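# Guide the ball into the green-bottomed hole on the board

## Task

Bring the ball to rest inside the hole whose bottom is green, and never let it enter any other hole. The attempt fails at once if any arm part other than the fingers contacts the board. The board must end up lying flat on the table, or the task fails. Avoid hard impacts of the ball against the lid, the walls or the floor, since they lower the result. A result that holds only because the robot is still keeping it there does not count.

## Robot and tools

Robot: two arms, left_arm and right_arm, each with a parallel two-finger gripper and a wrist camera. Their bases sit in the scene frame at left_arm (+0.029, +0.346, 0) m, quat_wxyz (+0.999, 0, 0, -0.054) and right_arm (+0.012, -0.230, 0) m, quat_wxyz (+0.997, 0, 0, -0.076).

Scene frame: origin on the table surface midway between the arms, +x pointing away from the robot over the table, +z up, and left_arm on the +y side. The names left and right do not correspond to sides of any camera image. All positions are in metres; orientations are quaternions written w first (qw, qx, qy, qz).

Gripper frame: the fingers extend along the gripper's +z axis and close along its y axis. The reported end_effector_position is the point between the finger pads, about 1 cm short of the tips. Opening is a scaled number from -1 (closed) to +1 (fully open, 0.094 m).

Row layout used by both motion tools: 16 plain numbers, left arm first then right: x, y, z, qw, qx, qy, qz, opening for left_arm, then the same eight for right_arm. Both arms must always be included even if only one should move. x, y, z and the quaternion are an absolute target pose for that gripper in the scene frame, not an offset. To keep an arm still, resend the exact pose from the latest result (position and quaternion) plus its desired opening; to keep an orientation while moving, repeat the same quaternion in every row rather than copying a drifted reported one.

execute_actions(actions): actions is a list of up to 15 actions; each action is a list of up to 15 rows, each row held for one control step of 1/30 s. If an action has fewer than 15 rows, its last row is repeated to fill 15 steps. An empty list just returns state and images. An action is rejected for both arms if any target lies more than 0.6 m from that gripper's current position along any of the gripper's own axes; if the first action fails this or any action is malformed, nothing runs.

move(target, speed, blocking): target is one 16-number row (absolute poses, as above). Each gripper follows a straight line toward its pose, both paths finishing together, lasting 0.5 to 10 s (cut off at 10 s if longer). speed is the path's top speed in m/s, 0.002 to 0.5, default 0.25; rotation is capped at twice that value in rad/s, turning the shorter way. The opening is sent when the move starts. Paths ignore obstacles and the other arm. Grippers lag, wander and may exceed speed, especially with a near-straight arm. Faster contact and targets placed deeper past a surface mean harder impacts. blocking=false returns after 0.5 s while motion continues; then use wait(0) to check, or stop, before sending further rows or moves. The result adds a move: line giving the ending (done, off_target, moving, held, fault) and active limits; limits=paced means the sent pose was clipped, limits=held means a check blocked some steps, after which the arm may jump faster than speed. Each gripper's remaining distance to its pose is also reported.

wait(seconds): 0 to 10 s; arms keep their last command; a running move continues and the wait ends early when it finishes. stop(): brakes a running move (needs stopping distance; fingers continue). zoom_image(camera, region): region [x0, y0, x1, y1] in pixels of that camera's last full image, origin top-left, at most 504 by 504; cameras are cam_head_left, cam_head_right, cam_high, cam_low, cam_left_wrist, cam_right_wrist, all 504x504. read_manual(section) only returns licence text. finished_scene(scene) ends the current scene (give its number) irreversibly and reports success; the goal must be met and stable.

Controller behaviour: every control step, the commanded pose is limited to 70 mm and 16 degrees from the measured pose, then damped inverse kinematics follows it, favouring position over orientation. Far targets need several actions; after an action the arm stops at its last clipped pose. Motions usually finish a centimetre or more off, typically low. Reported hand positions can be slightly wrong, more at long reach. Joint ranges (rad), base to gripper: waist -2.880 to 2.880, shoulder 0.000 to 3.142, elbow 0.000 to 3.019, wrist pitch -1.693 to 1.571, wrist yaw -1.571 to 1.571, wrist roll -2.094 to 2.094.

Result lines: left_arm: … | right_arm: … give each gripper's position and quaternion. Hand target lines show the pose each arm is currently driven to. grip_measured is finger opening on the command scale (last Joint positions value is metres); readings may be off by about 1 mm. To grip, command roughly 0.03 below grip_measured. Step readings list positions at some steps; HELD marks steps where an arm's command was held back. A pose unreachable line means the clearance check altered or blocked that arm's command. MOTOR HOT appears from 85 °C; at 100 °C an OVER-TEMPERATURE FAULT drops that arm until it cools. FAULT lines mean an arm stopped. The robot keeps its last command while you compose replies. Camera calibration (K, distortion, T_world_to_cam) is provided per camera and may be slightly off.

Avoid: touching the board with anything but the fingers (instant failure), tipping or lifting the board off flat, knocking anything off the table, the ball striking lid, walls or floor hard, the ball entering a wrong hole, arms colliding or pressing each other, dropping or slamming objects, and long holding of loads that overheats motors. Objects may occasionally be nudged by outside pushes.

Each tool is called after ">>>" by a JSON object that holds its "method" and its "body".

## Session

>>> {"method": "execute_actions", "body": {"actions": []}}

Scene clock: 0.00 s.
left_arm: end_effector_position=(+0.4423, -0.2034, +0.3403) grip_measured=+1.000 end_effector_quat_wxyz=(+0.598, +0.336, +0.703, +0.191) | right_arm: end_effector_position=(+0.5622, -0.4908, +0.1984) grip_measured=+1.000 end_effector_quat_wxyz=(+0.553, +0.616, +0.561, -0.005)
Joint positions: left_arm=[-1.023  1.709  1.467 -0.138 -0.96   0.438  0.094] | right_arm=[-0.157  1.553  0.963  0.134  0.486  1.049  0.094]
Joint velocities: left_arm=[-0.024  0.005  0.002  0.002 -0.081 -0.007  0.   ] | right_arm=[ 0.005 -0.005  0.002 -0.017  0.037  0.037  0.   ]
Motor temperatures (°C, as the motors report them): left_arm=[22 22 22 19 18 20] | right_arm=[19 22 27 21 22 18]
Hand target (left_arm): +0.445, -0.208, +0.351; +0.605, +0.329, +0.702, +0.185
Hand target (right_arm): +0.569, -0.493, +0.207; +0.559, +0.615, +0.556, -0.001
camera_calibration (this result's frames):
cam_left_wrist: T_world_to_cam=[[-0.260136, -0.699253, -0.665863, 0.19448], [-0.618287, 0.650314, -0.441375, 0.561407], [0.741654, 0.296877, -0.60151, 0.0579332], [0, 0, 0, 1]] pos_world=[0.354735, -0.246299, 0.412135]
cam_right_wrist: T_world_to_cam=[[-0.692485, -0.238589, -0.680837, 0.404957], [-0.0611256, 0.959741, -0.274155, 0.567207], [0.718838, -0.148232, -0.67919, -0.218366], [0, 0, 0, 1]] pos_world=[0.472068, -0.480122, 0.282901]

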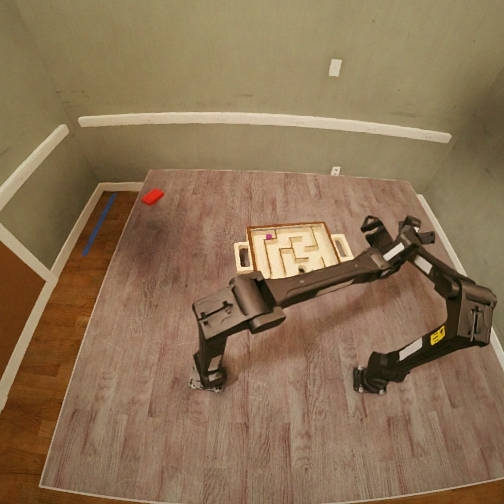

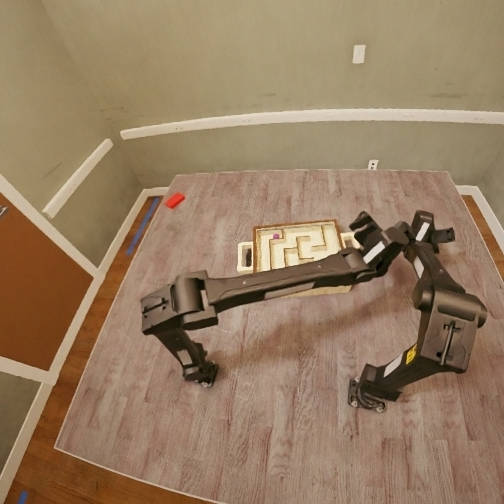

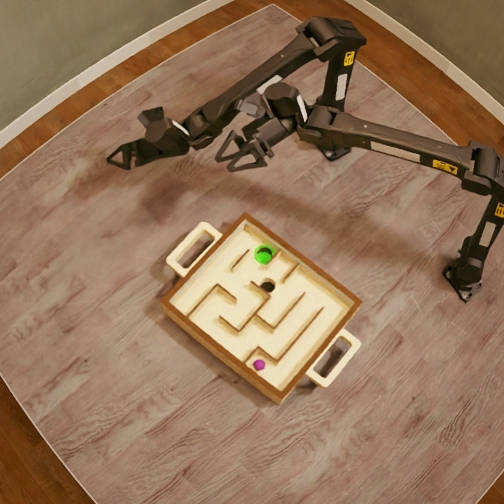

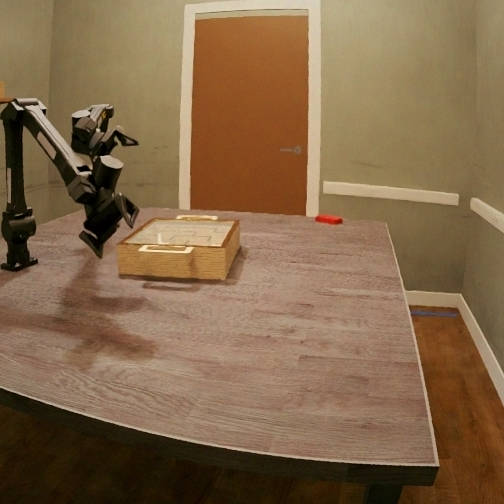

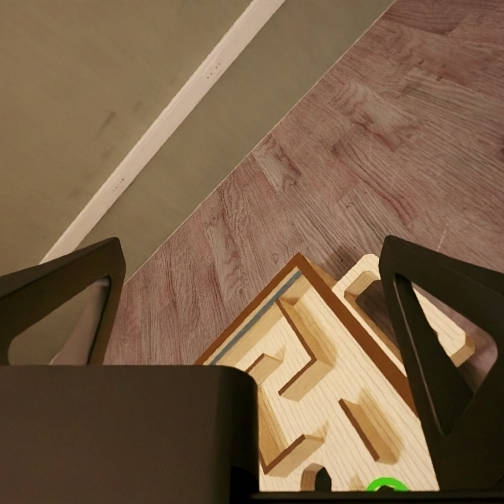

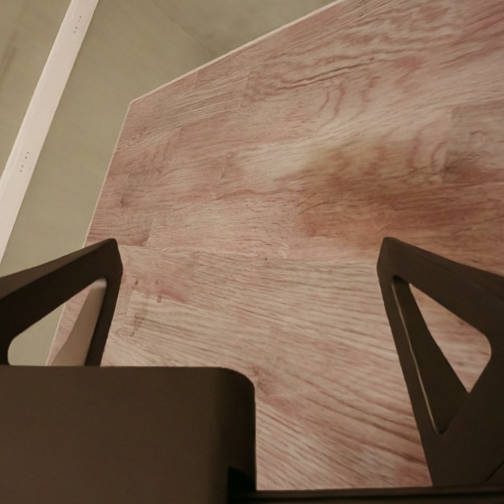

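>>> {"method": "move", "body": {"target": [0.44,0.2,0.33,0.2,0,0.98,0,-0.25,0.56,-0.46,0.22,0.553,0.616,0.561,0,-0.25], "speed": 0.4}}

>>> {"method": "move", "body": {"target": [0.505,0.248,0.17,0,-0.07,0.997,0,-0.25,0.569,-0.204,0.17,0,-0.07,0.997,0,-0.25], "speed": 0.4}}

Scene clock: 17.17 s.
left_arm: end_effector_position=(+0.4388, +0.2018, +0.3215) grip_measured=-0.247 end_effector_quat_wxyz=(+0.191, -0.011, +0.982, -0.004) | right_arm: end_effector_position=(+0.5617, -0.4652, +0.2123) grip_measured=-0.248 end_effector_quat_wxyz=(+0.552, +0.615, +0.563, -0.005)
Joint positions: left_arm=[-0.284  1.252  1.354 -1.314 -0.141 -0.389  0.035] | right_arm=[-0.105  1.512  0.963  0.078  0.531  1.072  0.035]
Joint velocities: left_arm=[ 0.005 -0.005  0.012 -0.032 -0.007 -0.007 -0.   ] | right_arm=[-0.024  0.005 -0.007 -0.002 -0.007 -0.007 -0.001]
Motor temperatures (°C, as the motors report them): left_arm=[22 23 25 19 18 20] | right_arm=[19 23 29 21 22 18]
Hand target (left_arm): +0.437, +0.200, +0.332; +0.195, -0.005, +0.981, -0.007
Hand target (right_arm): +0.560, -0.460, +0.220; +0.553, +0.616, +0.561, -0.000
Off the commanded pose (left_arm): 0.009 m, 2 deg.
Off the commanded pose (right_arm): 0.009 m, 1 deg.
move: done
camera_calibration (this result's frames):
cam_left_wrist: T_world_to_cam=[[0.0142851, -0.999529, 0.0271449, 0.181735], [-0.969188, -0.00716475, 0.246219, 0.352996], [-0.245908, -0.0298258, -0.968834, 0.546346], [0, 0, 0, 1]] pos_world=[0.473874, 0.200474, 0.437472]
cam_right_wrist: T_world_to_cam=[[-0.694599, -0.241235, -0.677744, 0.419533], [-0.0654131, 0.959377, -0.274439, 0.548654], [0.716417, -0.146292, -0.682163, -0.20187], [0, 0, 0, 1]] pos_world=[0.471919, -0.454692, 0.2972]

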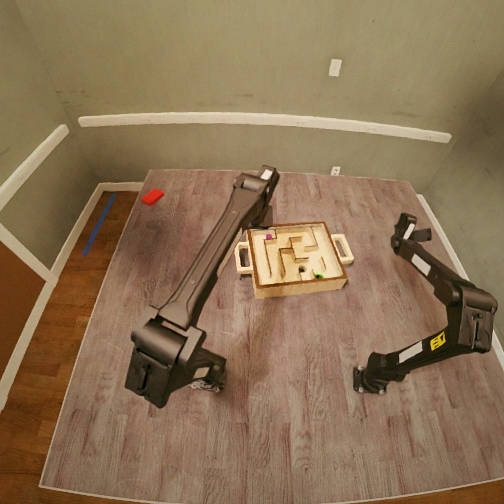

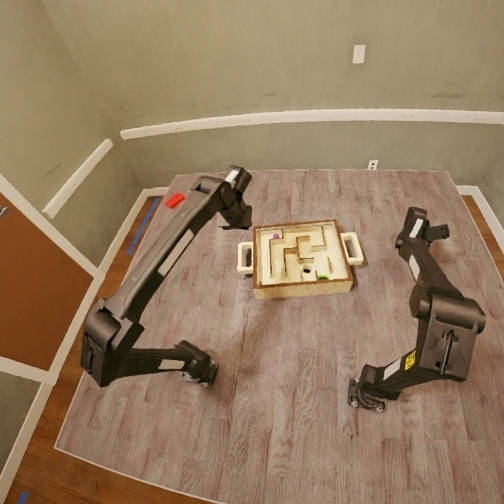

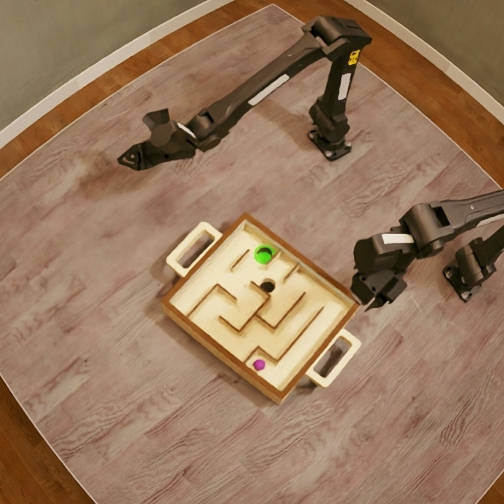

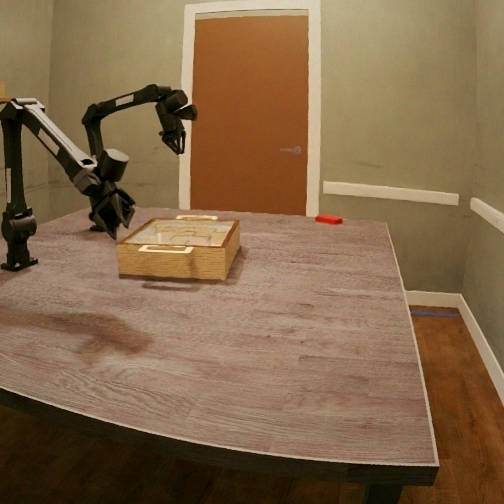

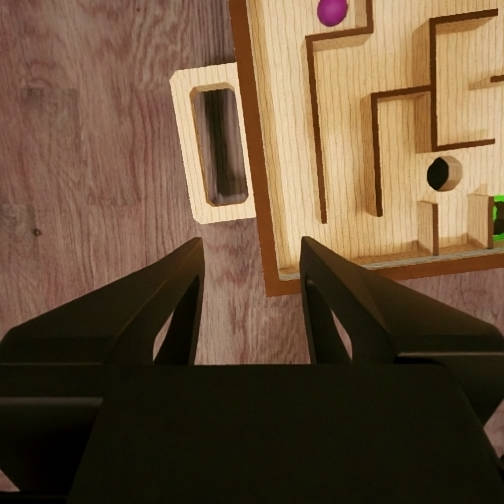

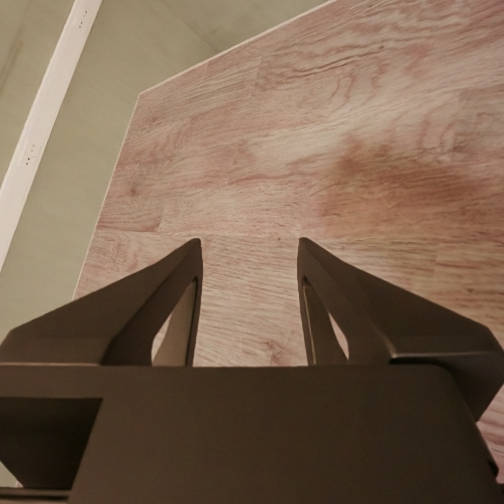

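Scene clock: 20.30 s.
left_arm: end_effector_position=(+0.4889, +0.2476, +0.1629) grip_measured=-0.247 end_effector_quat_wxyz=(-0.004, -0.071, +0.997, +0.001) | right_arm: end_effector_position=(+0.5531, -0.2038, +0.1697) grip_measured=-0.248 end_effector_quat_wxyz=(-0.003, -0.055, +0.998, +0.003)
Joint positions: left_arm=[-0.1    1.606  1.347 -1.321  0.001 -0.35   0.035] | right_arm=[ 0.2    1.783  1.596 -1.39  -0.006 -0.062  0.035]
Joint velocities: left_arm=[-0.005 -0.015  0.007 -0.012  0.051  0.007 -0.   ] | right_arm=[-0.005 -0.005 -0.007  0.007  0.022 -0.051  0.001]
Motor temperatures (°C, as the motors report them): left_arm=[22 23 25 19 18 20] | right_arm=[19 23 29 21 22 18]
Hand target (left_arm): +0.501, +0.249, +0.171; +0.001, -0.072, +0.997, -0.002
Hand target (right_arm): +0.565, -0.202, +0.171; -0.002, -0.062, +0.998, +0.004
Off the commanded pose (left_arm): 0.018 m, 1 deg.
Off the commanded pose (right_arm): 0.016 m, 2 deg.
move: off_target (left_arm, right_arm)
camera_calibration (this result's frames):
cam_left_wrist: T_world_to_cam=[[0.141128, -0.989887, 0.0143464, 0.168806], [-0.794425, -0.10459, 0.598289, 0.322337], [-0.590739, -0.0958328, -0.801152, 0.563952], [0, 0, 0, 1]] pos_world=[0.565397, 0.254858, 0.256538]
cam_right_wrist: T_world_to_cam=[[0.103425, -0.994596, -0.00903085, -0.260728], [-0.799571, -0.0885385, 0.59401, 0.330713], [-0.5916, -0.0542147, -0.804407, 0.576431], [0, 0, 0, 1]] pos_world=[0.63241, -0.198787, 0.264884]

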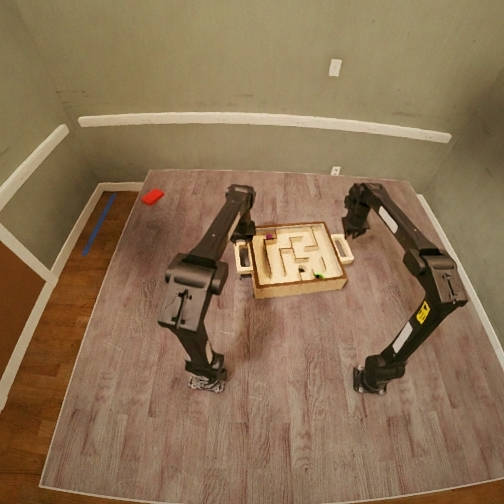

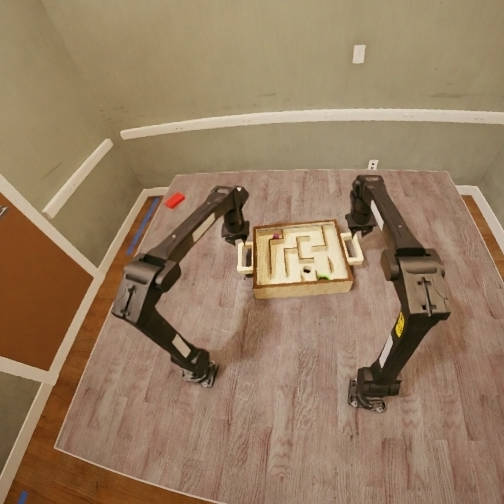

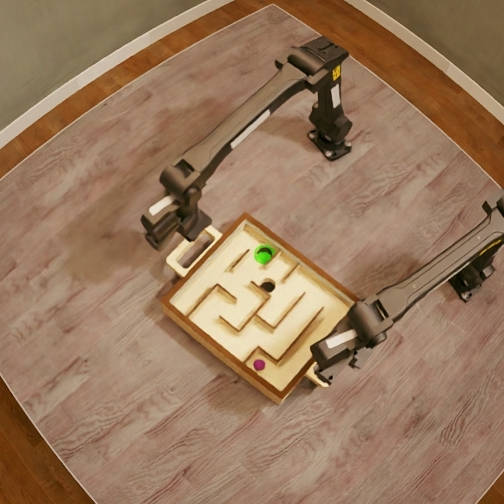

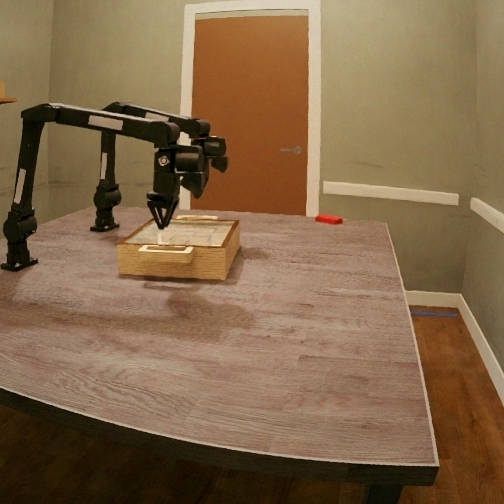

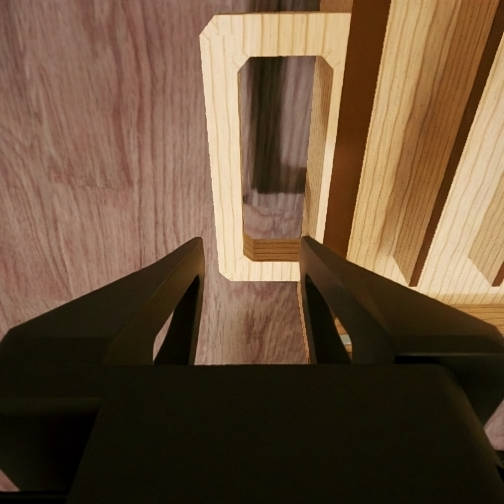

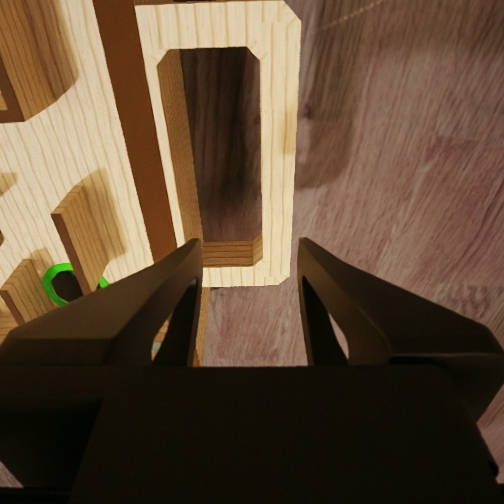

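>>> {"method": "move", "body": {"target": [0.535,0.266,0.12,0,-0.07,0.997,0,-0.25,0.6,-0.213,0.125,0,-0.07,0.997,0,-0.25], "speed": 0.2}}

Scene clock: 27.57 s.
left_arm: end_effector_position=(+0.5127, +0.2676, +0.1070) grip_measured=-0.247 end_effector_quat_wxyz=(-0.026, -0.072, +0.997, +0.006) | right_arm: end_effector_position=(+0.5821, -0.2095, +0.1197) grip_measured=-0.248 end_effector_quat_wxyz=(-0.018, -0.068, +0.998, +0.001)
Joint positions: left_arm=[-0.05   1.728  1.348 -1.245  0.001 -0.302  0.035] | right_arm=[ 0.189  1.907  1.641 -1.341 -0.002 -0.098  0.035]
Joint velocities: left_arm=[ 0.005 -0.005  0.017 -0.012 -0.051 -0.037  0.   ] | right_arm=[-0.005 -0.015  0.012  0.002 -0.022 -0.081 -0.   ]
Motor temperatures (°C, as the motors report them): left_arm=[22 23 25 19 18 20] | right_arm=[19 23 30 21 22 18]
Hand target (left_arm): +0.533, +0.266, +0.120; +0.000, -0.070, +0.998, -0.000
Hand target (right_arm): +0.600, -0.213, +0.125; +0.000, -0.070, +0.998, -0.000
Off the commanded pose (left_arm): 0.026 m, 3 deg.
Off the commanded pose (right_arm): 0.019 m, 2 deg.
move: off_target (left_arm, right_arm)
camera_calibration (this result's frames):
cam_left_wrist: T_world_to_cam=[[0.143377, -0.989667, 0.00147162, 0.186189], [-0.767082, -0.11019, 0.632016, 0.360584], [-0.625323, -0.0917452, -0.774954, 0.548992], [0, 0, 0, 1]] pos_world=[0.5932, 0.274366, 0.197275]
cam_right_wrist: T_world_to_cam=[[0.128644, -0.99166, -0.00777971, -0.284014], [-0.779237, -0.105933, 0.617712, 0.36488], [-0.613385, -0.0734028, -0.786366, 0.559576], [0, 0, 0, 1]] pos_world=[0.6641, -0.201918, 0.212431]

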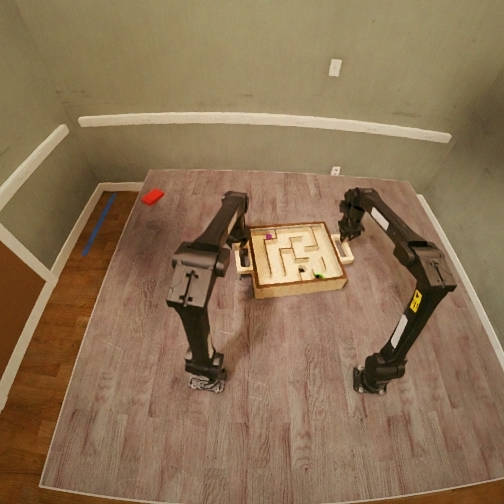

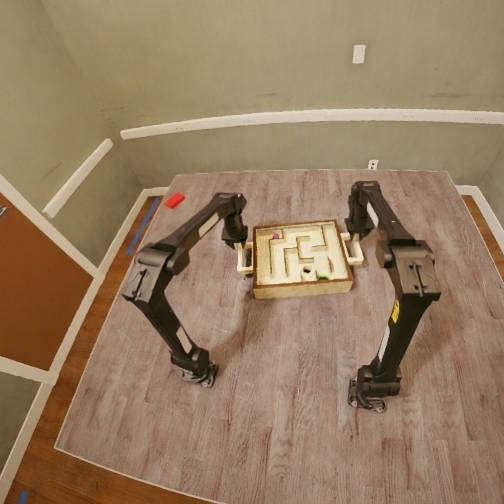

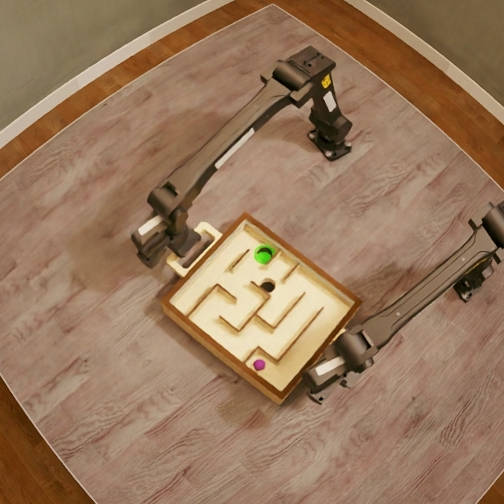

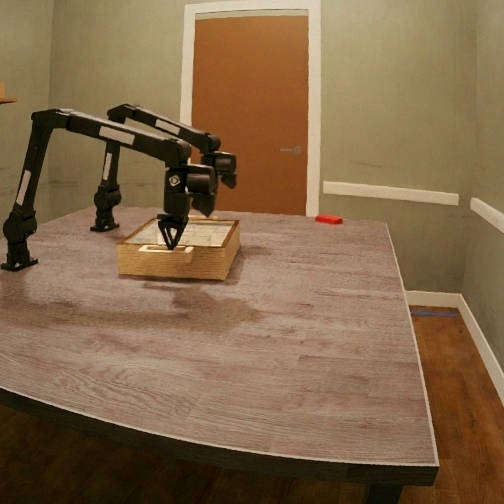

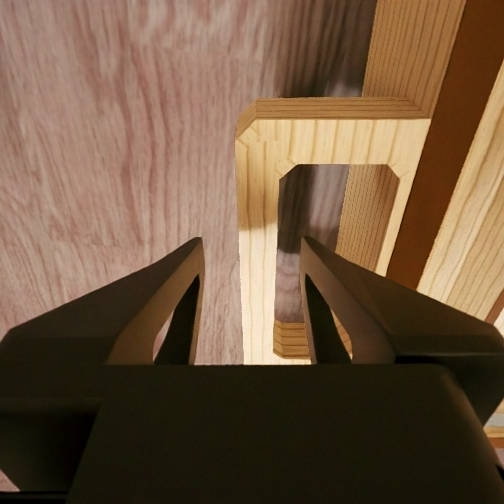

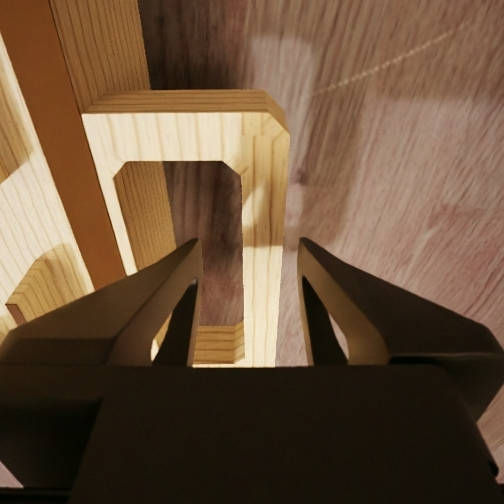

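>>> {"method": "move", "body": {"target": [0.54,0.263,0.05,0.01,-0.07,0.997,0,-0.25,0.603,-0.218,0.052,0.01,-0.07,0.997,0,-0.25], "speed": 0.1}}

Scene clock: 33.13 s.
left_arm: end_effector_position=(+0.5304, +0.2646, +0.0717) grip_measured=-0.247 end_effector_quat_wxyz=(+0.010, -0.070, +0.997, -0.003) | right_arm: end_effector_position=(+0.5973, -0.2136, +0.0773) grip_measured=-0.248 end_effector_quat_wxyz=(+0.016, -0.071, +0.997, +0.000)
Joint positions: left_arm=[-0.051  1.764  1.298 -1.083  0.    -0.299  0.035] | right_arm=[ 0.181  1.938  1.573 -1.174 -0.002 -0.113  0.035]
Joint velocities: left_arm=[-0.005 -0.015 -0.002 -0.022  0.007 -0.051 -0.001] | right_arm=[-0.024  0.005  0.002 -0.012  0.007  0.022 -0.001]
Motor temperatures (°C, as the motors report them): left_arm=[22 23 25 19 18 20] | right_arm=[19 23 31 21 22 18]
Hand target (left_arm): +0.538, +0.263, +0.051; +0.010, -0.070, +0.998, +0.000
Hand target (right_arm): +0.603, -0.218, +0.052; +0.010, -0.070, +0.997, +0.000
Off the commanded pose (left_arm): 0.024 m, 0 deg.
Off the commanded pose (right_arm): 0.026 m, 1 deg.
move: off_target (left_arm, right_arm)
camera_calibration (this result's frames):
cam_left_wrist: T_world_to_cam=[[0.139046, -0.990009, 0.0234188, 0.181569], [-0.812264, -0.10049, 0.574568, 0.421692], [-0.566474, -0.0989136, -0.818122, 0.50625], [0, 0, 0, 1]] pos_world=[0.604057, 0.272206, 0.167632]
cam_right_wrist: T_world_to_cam=[[0.135758, -0.990741, -0.0011329, -0.294964], [-0.818155, -0.112754, 0.563834, 0.428433], [-0.558742, -0.075618, -0.825887, 0.505192], [0, 0, 0, 1]] pos_world=[0.67284, -0.205724, 0.175332]

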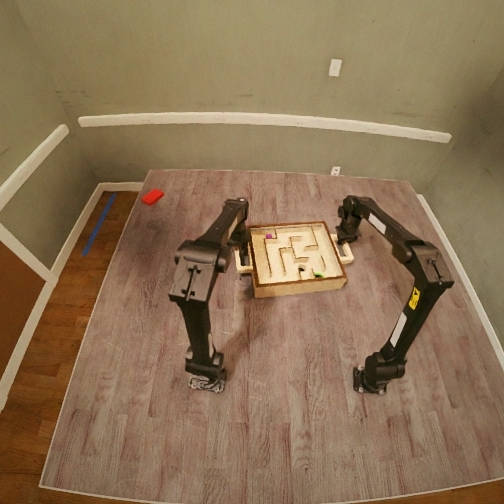

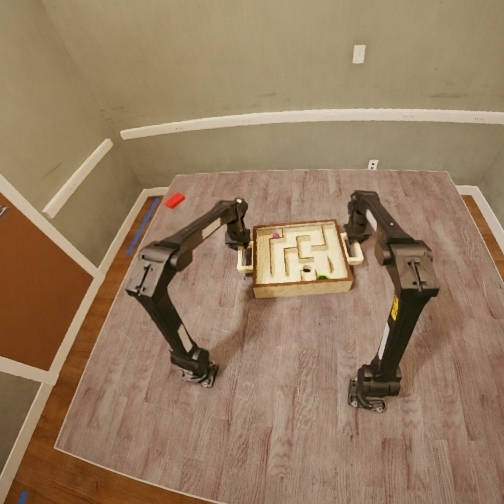

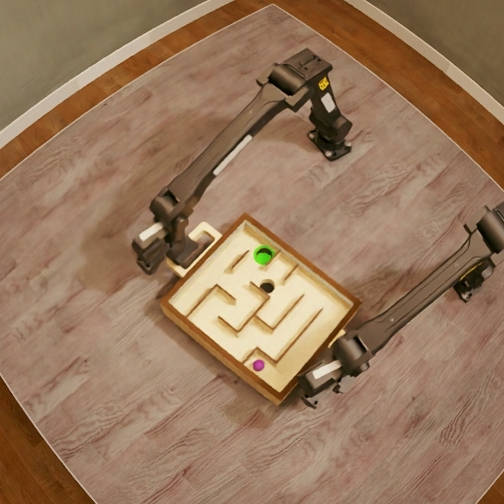

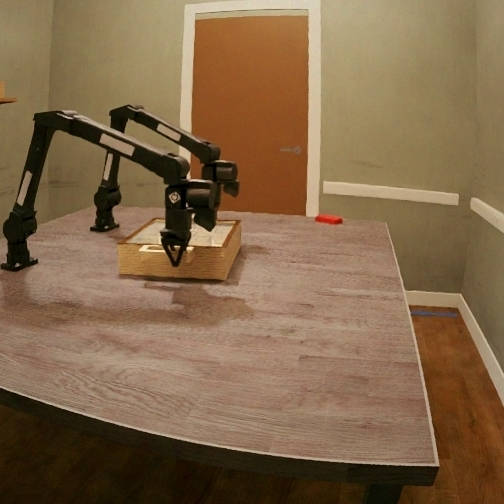

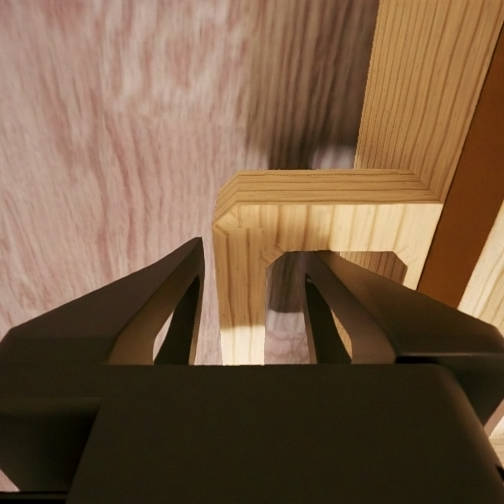

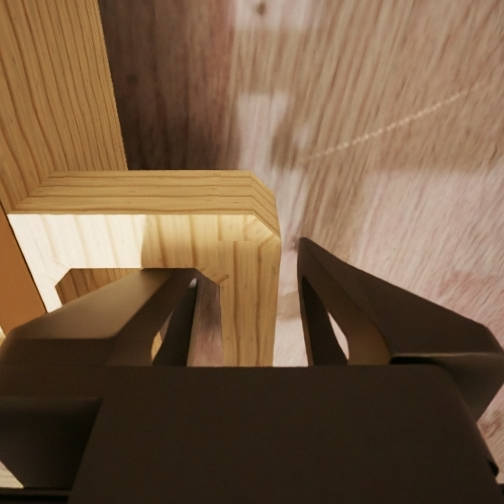

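>>> {"method": "move", "body": {"target": [0.525,0.268,0.11,0.01,-0.07,0.997,0,-0.25,0.59,-0.216,0.11,0.01,-0.07,0.997,0,-0.25], "speed": 0.1}}

>>> {"method": "move", "body": {"target": [0.49,0.264,0.1,0,-0.07,0.997,0,-0.25,0.555,-0.221,0.1,0,-0.07,0.997,0,-0.25], "speed": 0.1}}

Scene clock: 38.70 s.
left_arm: end_effector_position=(+0.5140, +0.2676, +0.0931) grip_measured=-0.247 end_effector_quat_wxyz=(-0.005, -0.070, +0.998, +0.002) | right_arm: end_effector_position=(+0.5824, -0.2140, +0.0901) grip_measured=-0.248 end_effector_quat_wxyz=(-0.005, -0.071, +0.997, +0.001)
Joint positions: left_arm=[-0.051  1.719  1.298 -1.16  -0.002 -0.299  0.035] | right_arm=[ 0.181  1.915  1.573 -1.239 -0.002 -0.113  0.035]
Joint velocities: left_arm=[-0.015  0.005 -0.007  0.007  0.007  0.066  0.   ] | right_arm=[-0.024  0.005  0.022  0.007 -0.007  0.051 -0.001]
Motor temperatures (°C, as the motors report them): left_arm=[22 23 25 19 18 20] | right_arm=[19 23 30 21 22 18]
Hand target (left_arm): +0.525, +0.268, +0.110; +0.010, -0.070, +0.997, +0.000
Hand target (right_arm): +0.589, -0.216, +0.110; +0.010, -0.070, +0.998, -0.000
Off the commanded pose (left_arm): 0.020 m, 2 deg.
Off the commanded pose (right_arm): 0.021 m, 2 deg.
move: off_target (left_arm, right_arm)
camera_calibration (this result's frames):
cam_left_wrist: T_world_to_cam=[[0.139609, -0.990131, 0.0122713, 0.187072], [-0.794099, -0.104548, 0.598729, 0.385851], [-0.591537, -0.0933327, -0.800858, 0.524531], [0, 0, 0, 1]] pos_world=[0.590566, 0.274521, 0.186759]
cam_right_wrist: T_world_to_cam=[[0.135994, -0.990694, -0.00562023, -0.293074], [-0.793747, -0.11235, 0.597782, 0.391763], [-0.59285, -0.0768337, -0.801639, 0.524794], [0, 0, 0, 1]] pos_world=[0.661941, -0.206011, 0.18486]

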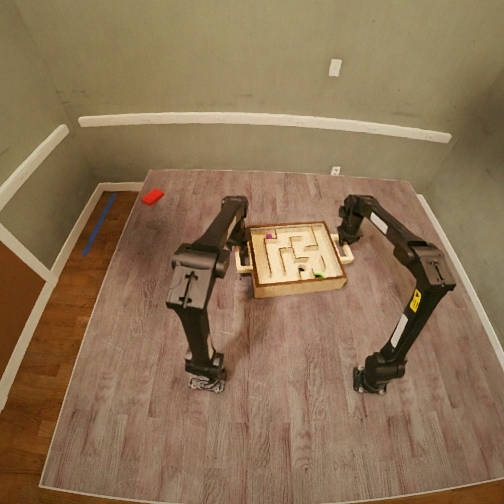

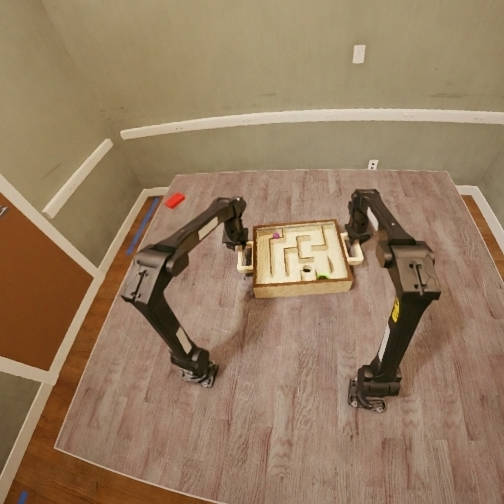

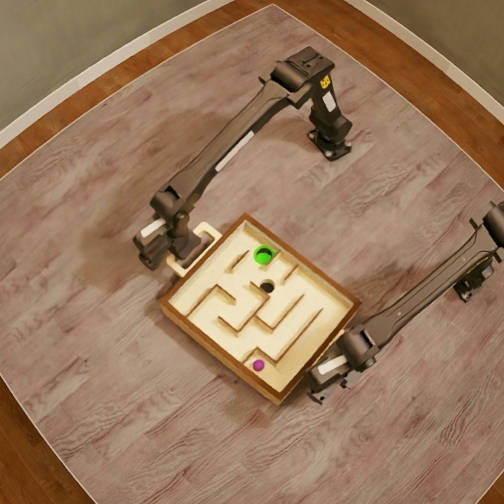

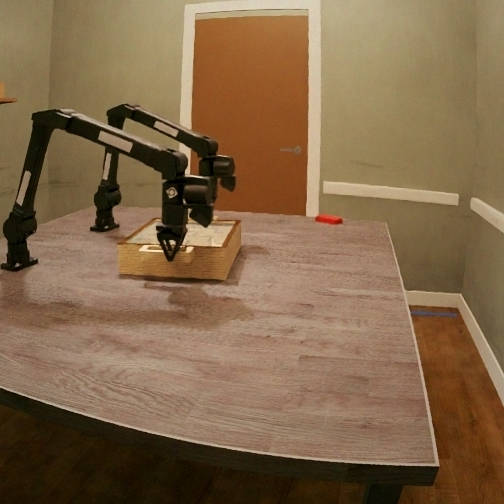

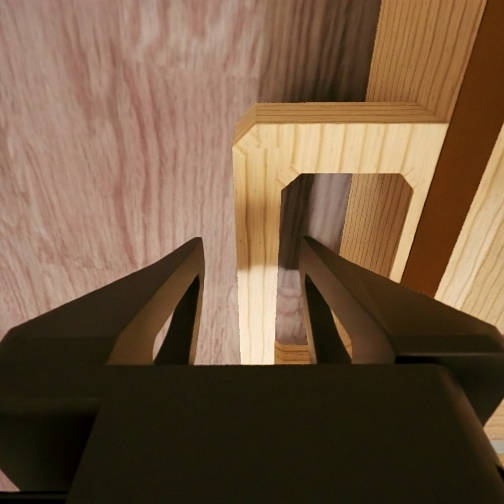

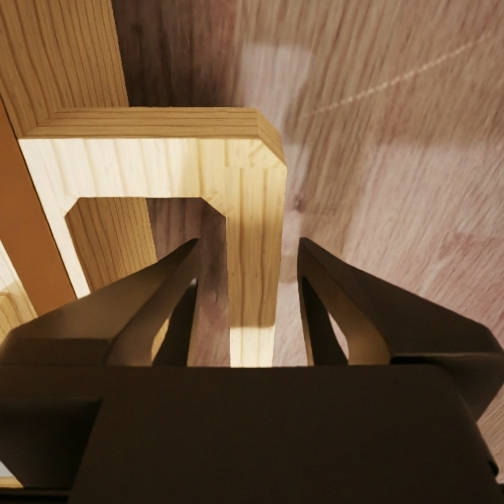

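Scene clock: 39.60 s.
left_arm: end_effector_position=(+0.4898, +0.2695, +0.0975) grip_measured=-0.247 end_effector_quat_wxyz=(-0.008, -0.072, +0.997, +0.003) | right_arm: end_effector_position=(+0.5516, -0.2158, +0.0930) grip_measured=-0.248 end_effector_quat_wxyz=(-0.014, -0.070, +0.997, +0.001)
Joint positions: left_arm=[-0.055  1.66   1.233 -1.16  -0.002 -0.307  0.035] | right_arm=[ 0.18   1.847  1.479 -1.23  -0.002 -0.113  0.035]
Joint velocities: left_arm=[ 0.005 -0.005  0.012  0.012  0.037  0.022  0.   ] | right_arm=[-0.024  0.005  0.012 -0.017 -0.007 -0.066  0.001]
Motor temperatures (°C, as the motors report them): left_arm=[22 23 25 19 18 20] | right_arm=[19 24 30 21 22 18]
Hand target (left_arm): +0.490, +0.264, +0.100; -0.000, -0.070, +0.998, +0.000
Hand target (right_arm): +0.555, -0.221, +0.100; +0.000, -0.070, +0.998, -0.000
Off the commanded pose (left_arm): 0.006 m, 1 deg.
Off the commanded pose (right_arm): 0.009 m, 2 deg.
move: done
camera_calibration (this result's frames):
cam_left_wrist: T_world_to_cam=[[0.143834, -0.989549, 0.01023, 0.190263], [-0.789822, -0.108562, 0.603651, 0.362697], [-0.596232, -0.0949054, -0.797183, 0.516232], [0, 0, 0, 1]] pos_world=[0.566894, 0.276643, 0.190643]
cam_right_wrist: T_world_to_cam=[[0.13437, -0.990903, -0.0074585, -0.289557], [-0.783543, -0.110853, 0.611369, 0.358855], [-0.606634, -0.0763056, -0.791311, 0.515512], [0, 0, 0, 1]] pos_world=[0.632813, -0.207806, 0.186378]

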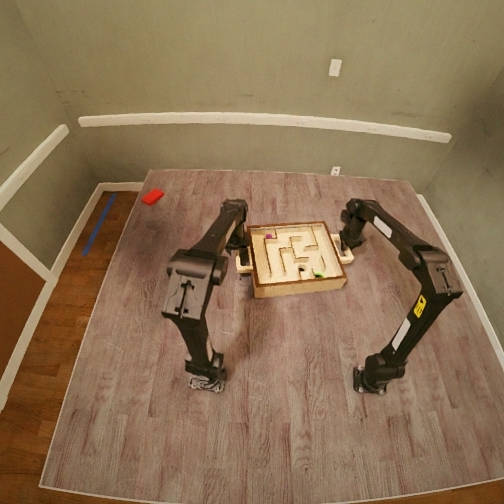

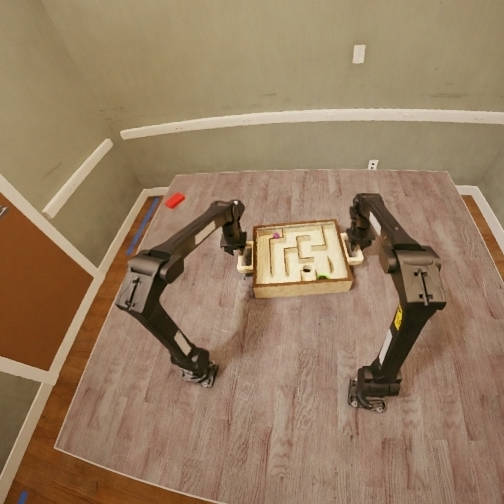

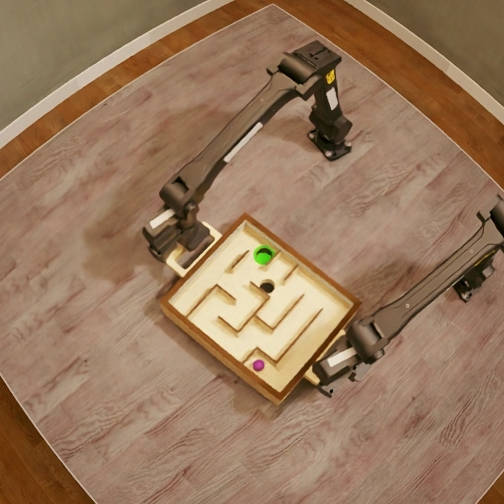

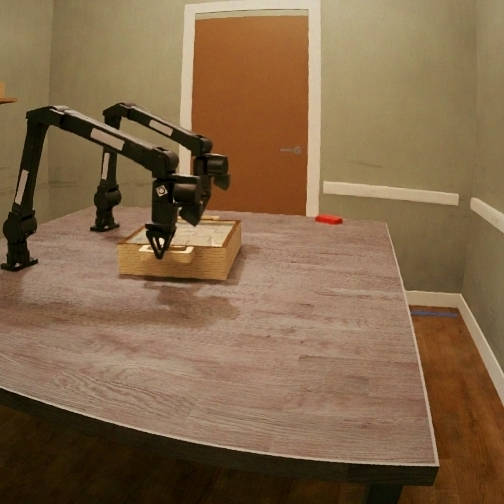

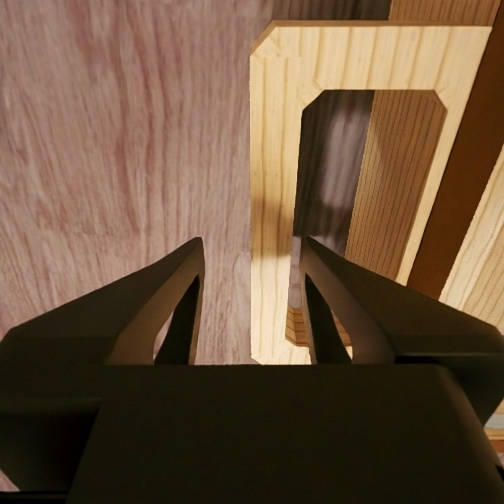

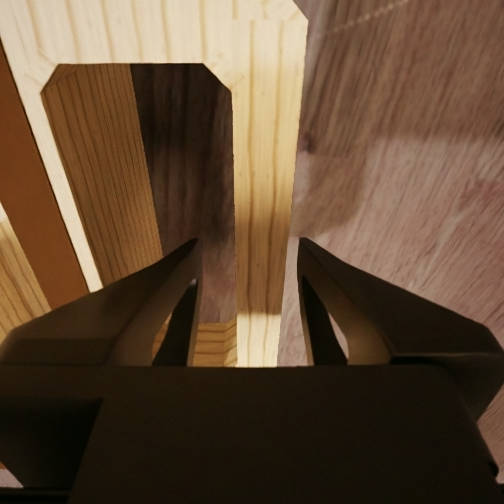

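>>> {"method": "move", "body": {"target": [0.497,0.255,0.097,0.005,-0.07,0.997,0,-0.25,0.562,-0.224,0.097,0.005,-0.07,0.997,0,-0.25], "speed": 0.05}}

>>> {"method": "move", "body": {"target": [0.503,0.257,0.048,0.01,-0.07,0.997,0,-0.25,0.568,-0.223,0.048,0.01,-0.07,0.997,0,-0.25], "speed": 0.08}}

Scene clock: 45.67 s.
left_arm: end_effector_position=(+0.4905, +0.2601, +0.0975) grip_measured=-0.247 end_effector_quat_wxyz=(-0.003, -0.070, +0.998, +0.002) | right_arm: end_effector_position=(+0.5545, -0.2198, +0.0929) grip_measured=-0.248 end_effector_quat_wxyz=(-0.008, -0.068, +0.998, +0.001)
Joint positions: left_arm=[-0.074  1.66   1.233 -1.151 -0.002 -0.323  0.035] | right_arm=[ 0.172  1.847  1.479 -1.219 -0.002 -0.117  0.035]
Joint velocities: left_arm=[ 0.005 -0.005  0.012  0.027  0.051 -0.022 -0.   ] | right_arm=[-0.005  0.005  0.002 -0.017  0.007 -0.037 -0.   ]
Motor temperatures (°C, as the motors report them): left_arm=[22 23 25 19 18 20] | right_arm=[19 24 30 21 22 18]
Hand target (left_arm): +0.497, +0.255, +0.097; +0.005, -0.070, +0.998, +0.000
Hand target (right_arm): +0.562, -0.224, +0.097; +0.005, -0.070, +0.998, -0.000
Off the commanded pose (left_arm): 0.008 m, 1 deg.
Off the commanded pose (right_arm): 0.010 m, 2 deg.
move: done
camera_calibration (this result's frames):
cam_left_wrist: T_world_to_cam=[[0.139947, -0.990073, 0.0130195, 0.182656], [-0.795898, -0.104659, 0.596315, 0.364961], [-0.589033, -0.0938148, -0.802645, 0.512477], [0, 0, 0, 1]] pos_world=[0.566775, 0.267117, 0.191327]
cam_right_wrist: T_world_to_cam=[[0.130286, -0.991456, -0.0063294, -0.291926], [-0.790717, -0.107755, 0.602624, 0.366119], [-0.598157, -0.0735089, -0.798, 0.513397], [0, 0, 0, 1]] pos_world=[0.634622, -0.212241, 0.187211]

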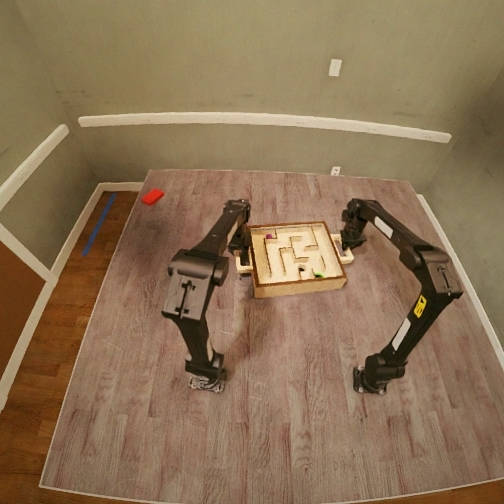

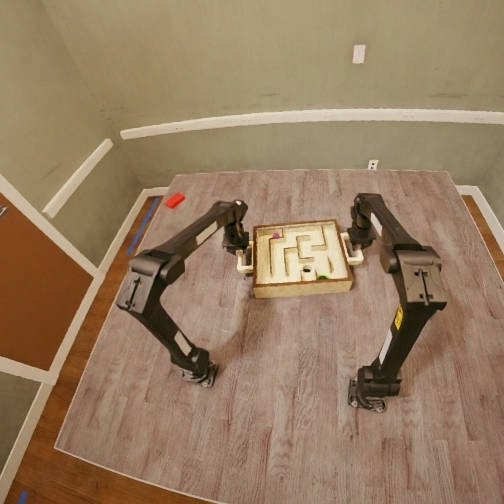

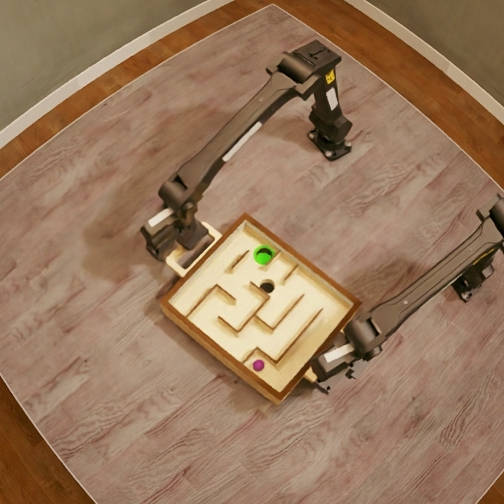

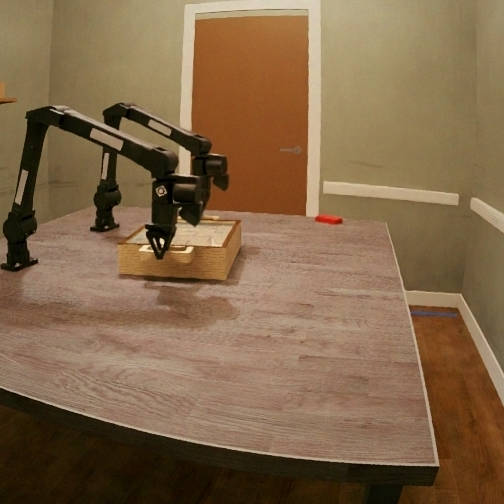

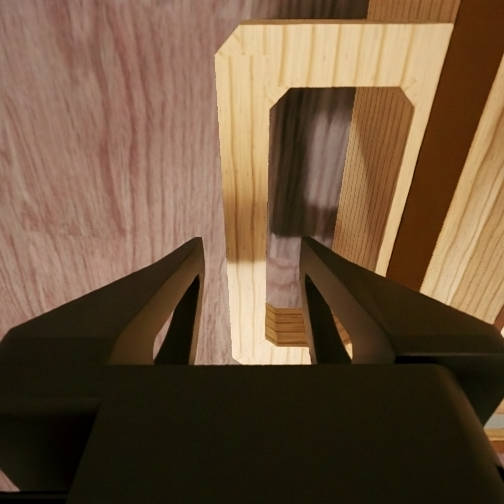

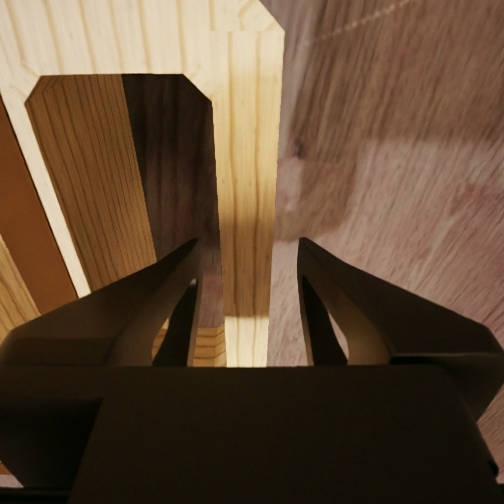

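Scene clock: 46.77 s.
left_arm: end_effector_position=(+0.5009, +0.2583, +0.0579) grip_measured=-0.247 end_effector_quat_wxyz=(+0.012, -0.070, +0.997, -0.002) | right_arm: end_effector_position=(+0.5680, -0.2195, +0.0676) grip_measured=-0.248 end_effector_quat_wxyz=(+0.021, -0.068, +0.997, -0.000)
Joint positions: left_arm=[-0.074  1.714  1.188 -1.019 -0.002 -0.323  0.035] | right_arm=[ 0.172  1.871  1.442 -1.1   -0.002 -0.117  0.035]
Joint velocities: left_arm=[-0.005 -0.005  0.007  0.012  0.037  0.066  0.   ] | right_arm=[ 0.005  0.005 -0.007  0.012  0.007 -0.125 -0.   ]
Motor temperatures (°C, as the motors report them): left_arm=[22 23 25 19 18 20] | right_arm=[19 24 30 21 22 18]
Hand target (left_arm): +0.502, +0.257, +0.048; +0.010, -0.070, +0.998, +0.000
Hand target (right_arm): +0.568, -0.223, +0.048; +0.010, -0.070, +0.997, +0.000
Off the commanded pose (left_arm): 0.010 m, 0 deg.
Off the commanded pose (right_arm): 0.020 m, 1 deg.
move: off_target (right_arm)
camera_calibration (this result's frames):
cam_left_wrist: T_world_to_cam=[[0.139376, -0.989974, 0.0229477, 0.179575], [-0.814553, -0.101439, 0.571151, 0.406611], [-0.563097, -0.0982968, -0.820524, 0.475812], [0, 0, 0, 1]] pos_world=[0.574106, 0.265792, 0.154058]
cam_right_wrist: T_world_to_cam=[[0.130467, -0.991453, 0.0000857669, -0.294116], [-0.824301, -0.108424, 0.555672, 0.414205], [-0.550913, -0.0725678, -0.831402, 0.476916], [0, 0, 0, 1]] pos_world=[0.642542, -0.212083, 0.166372]

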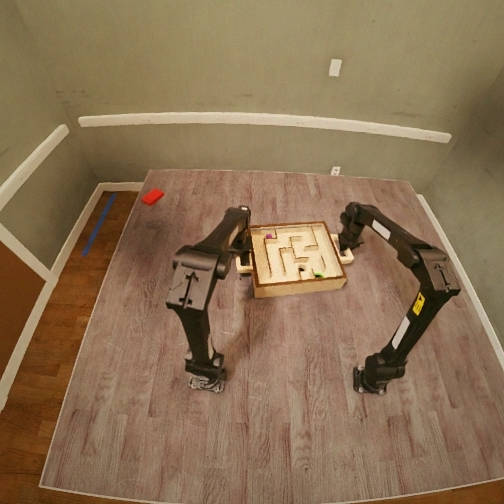

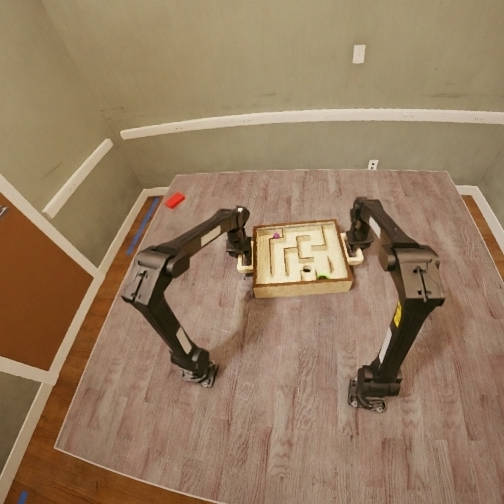

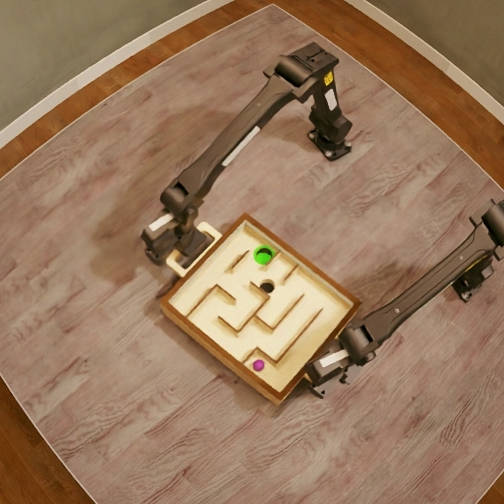

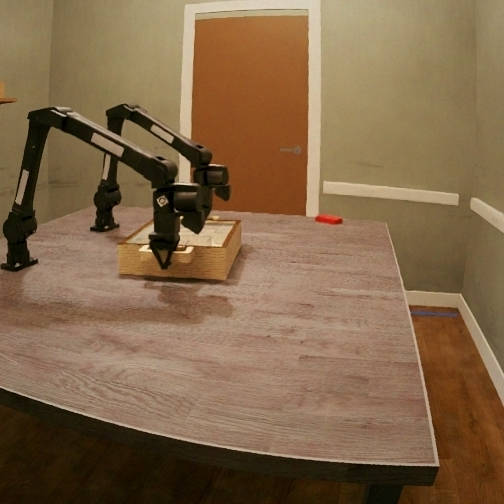

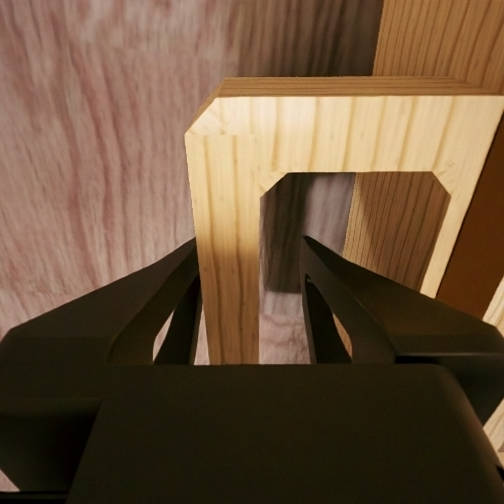

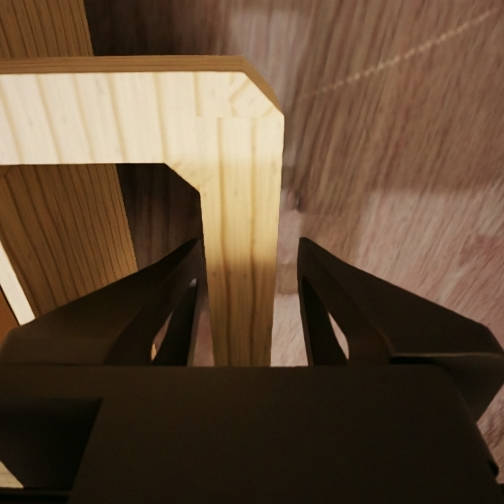

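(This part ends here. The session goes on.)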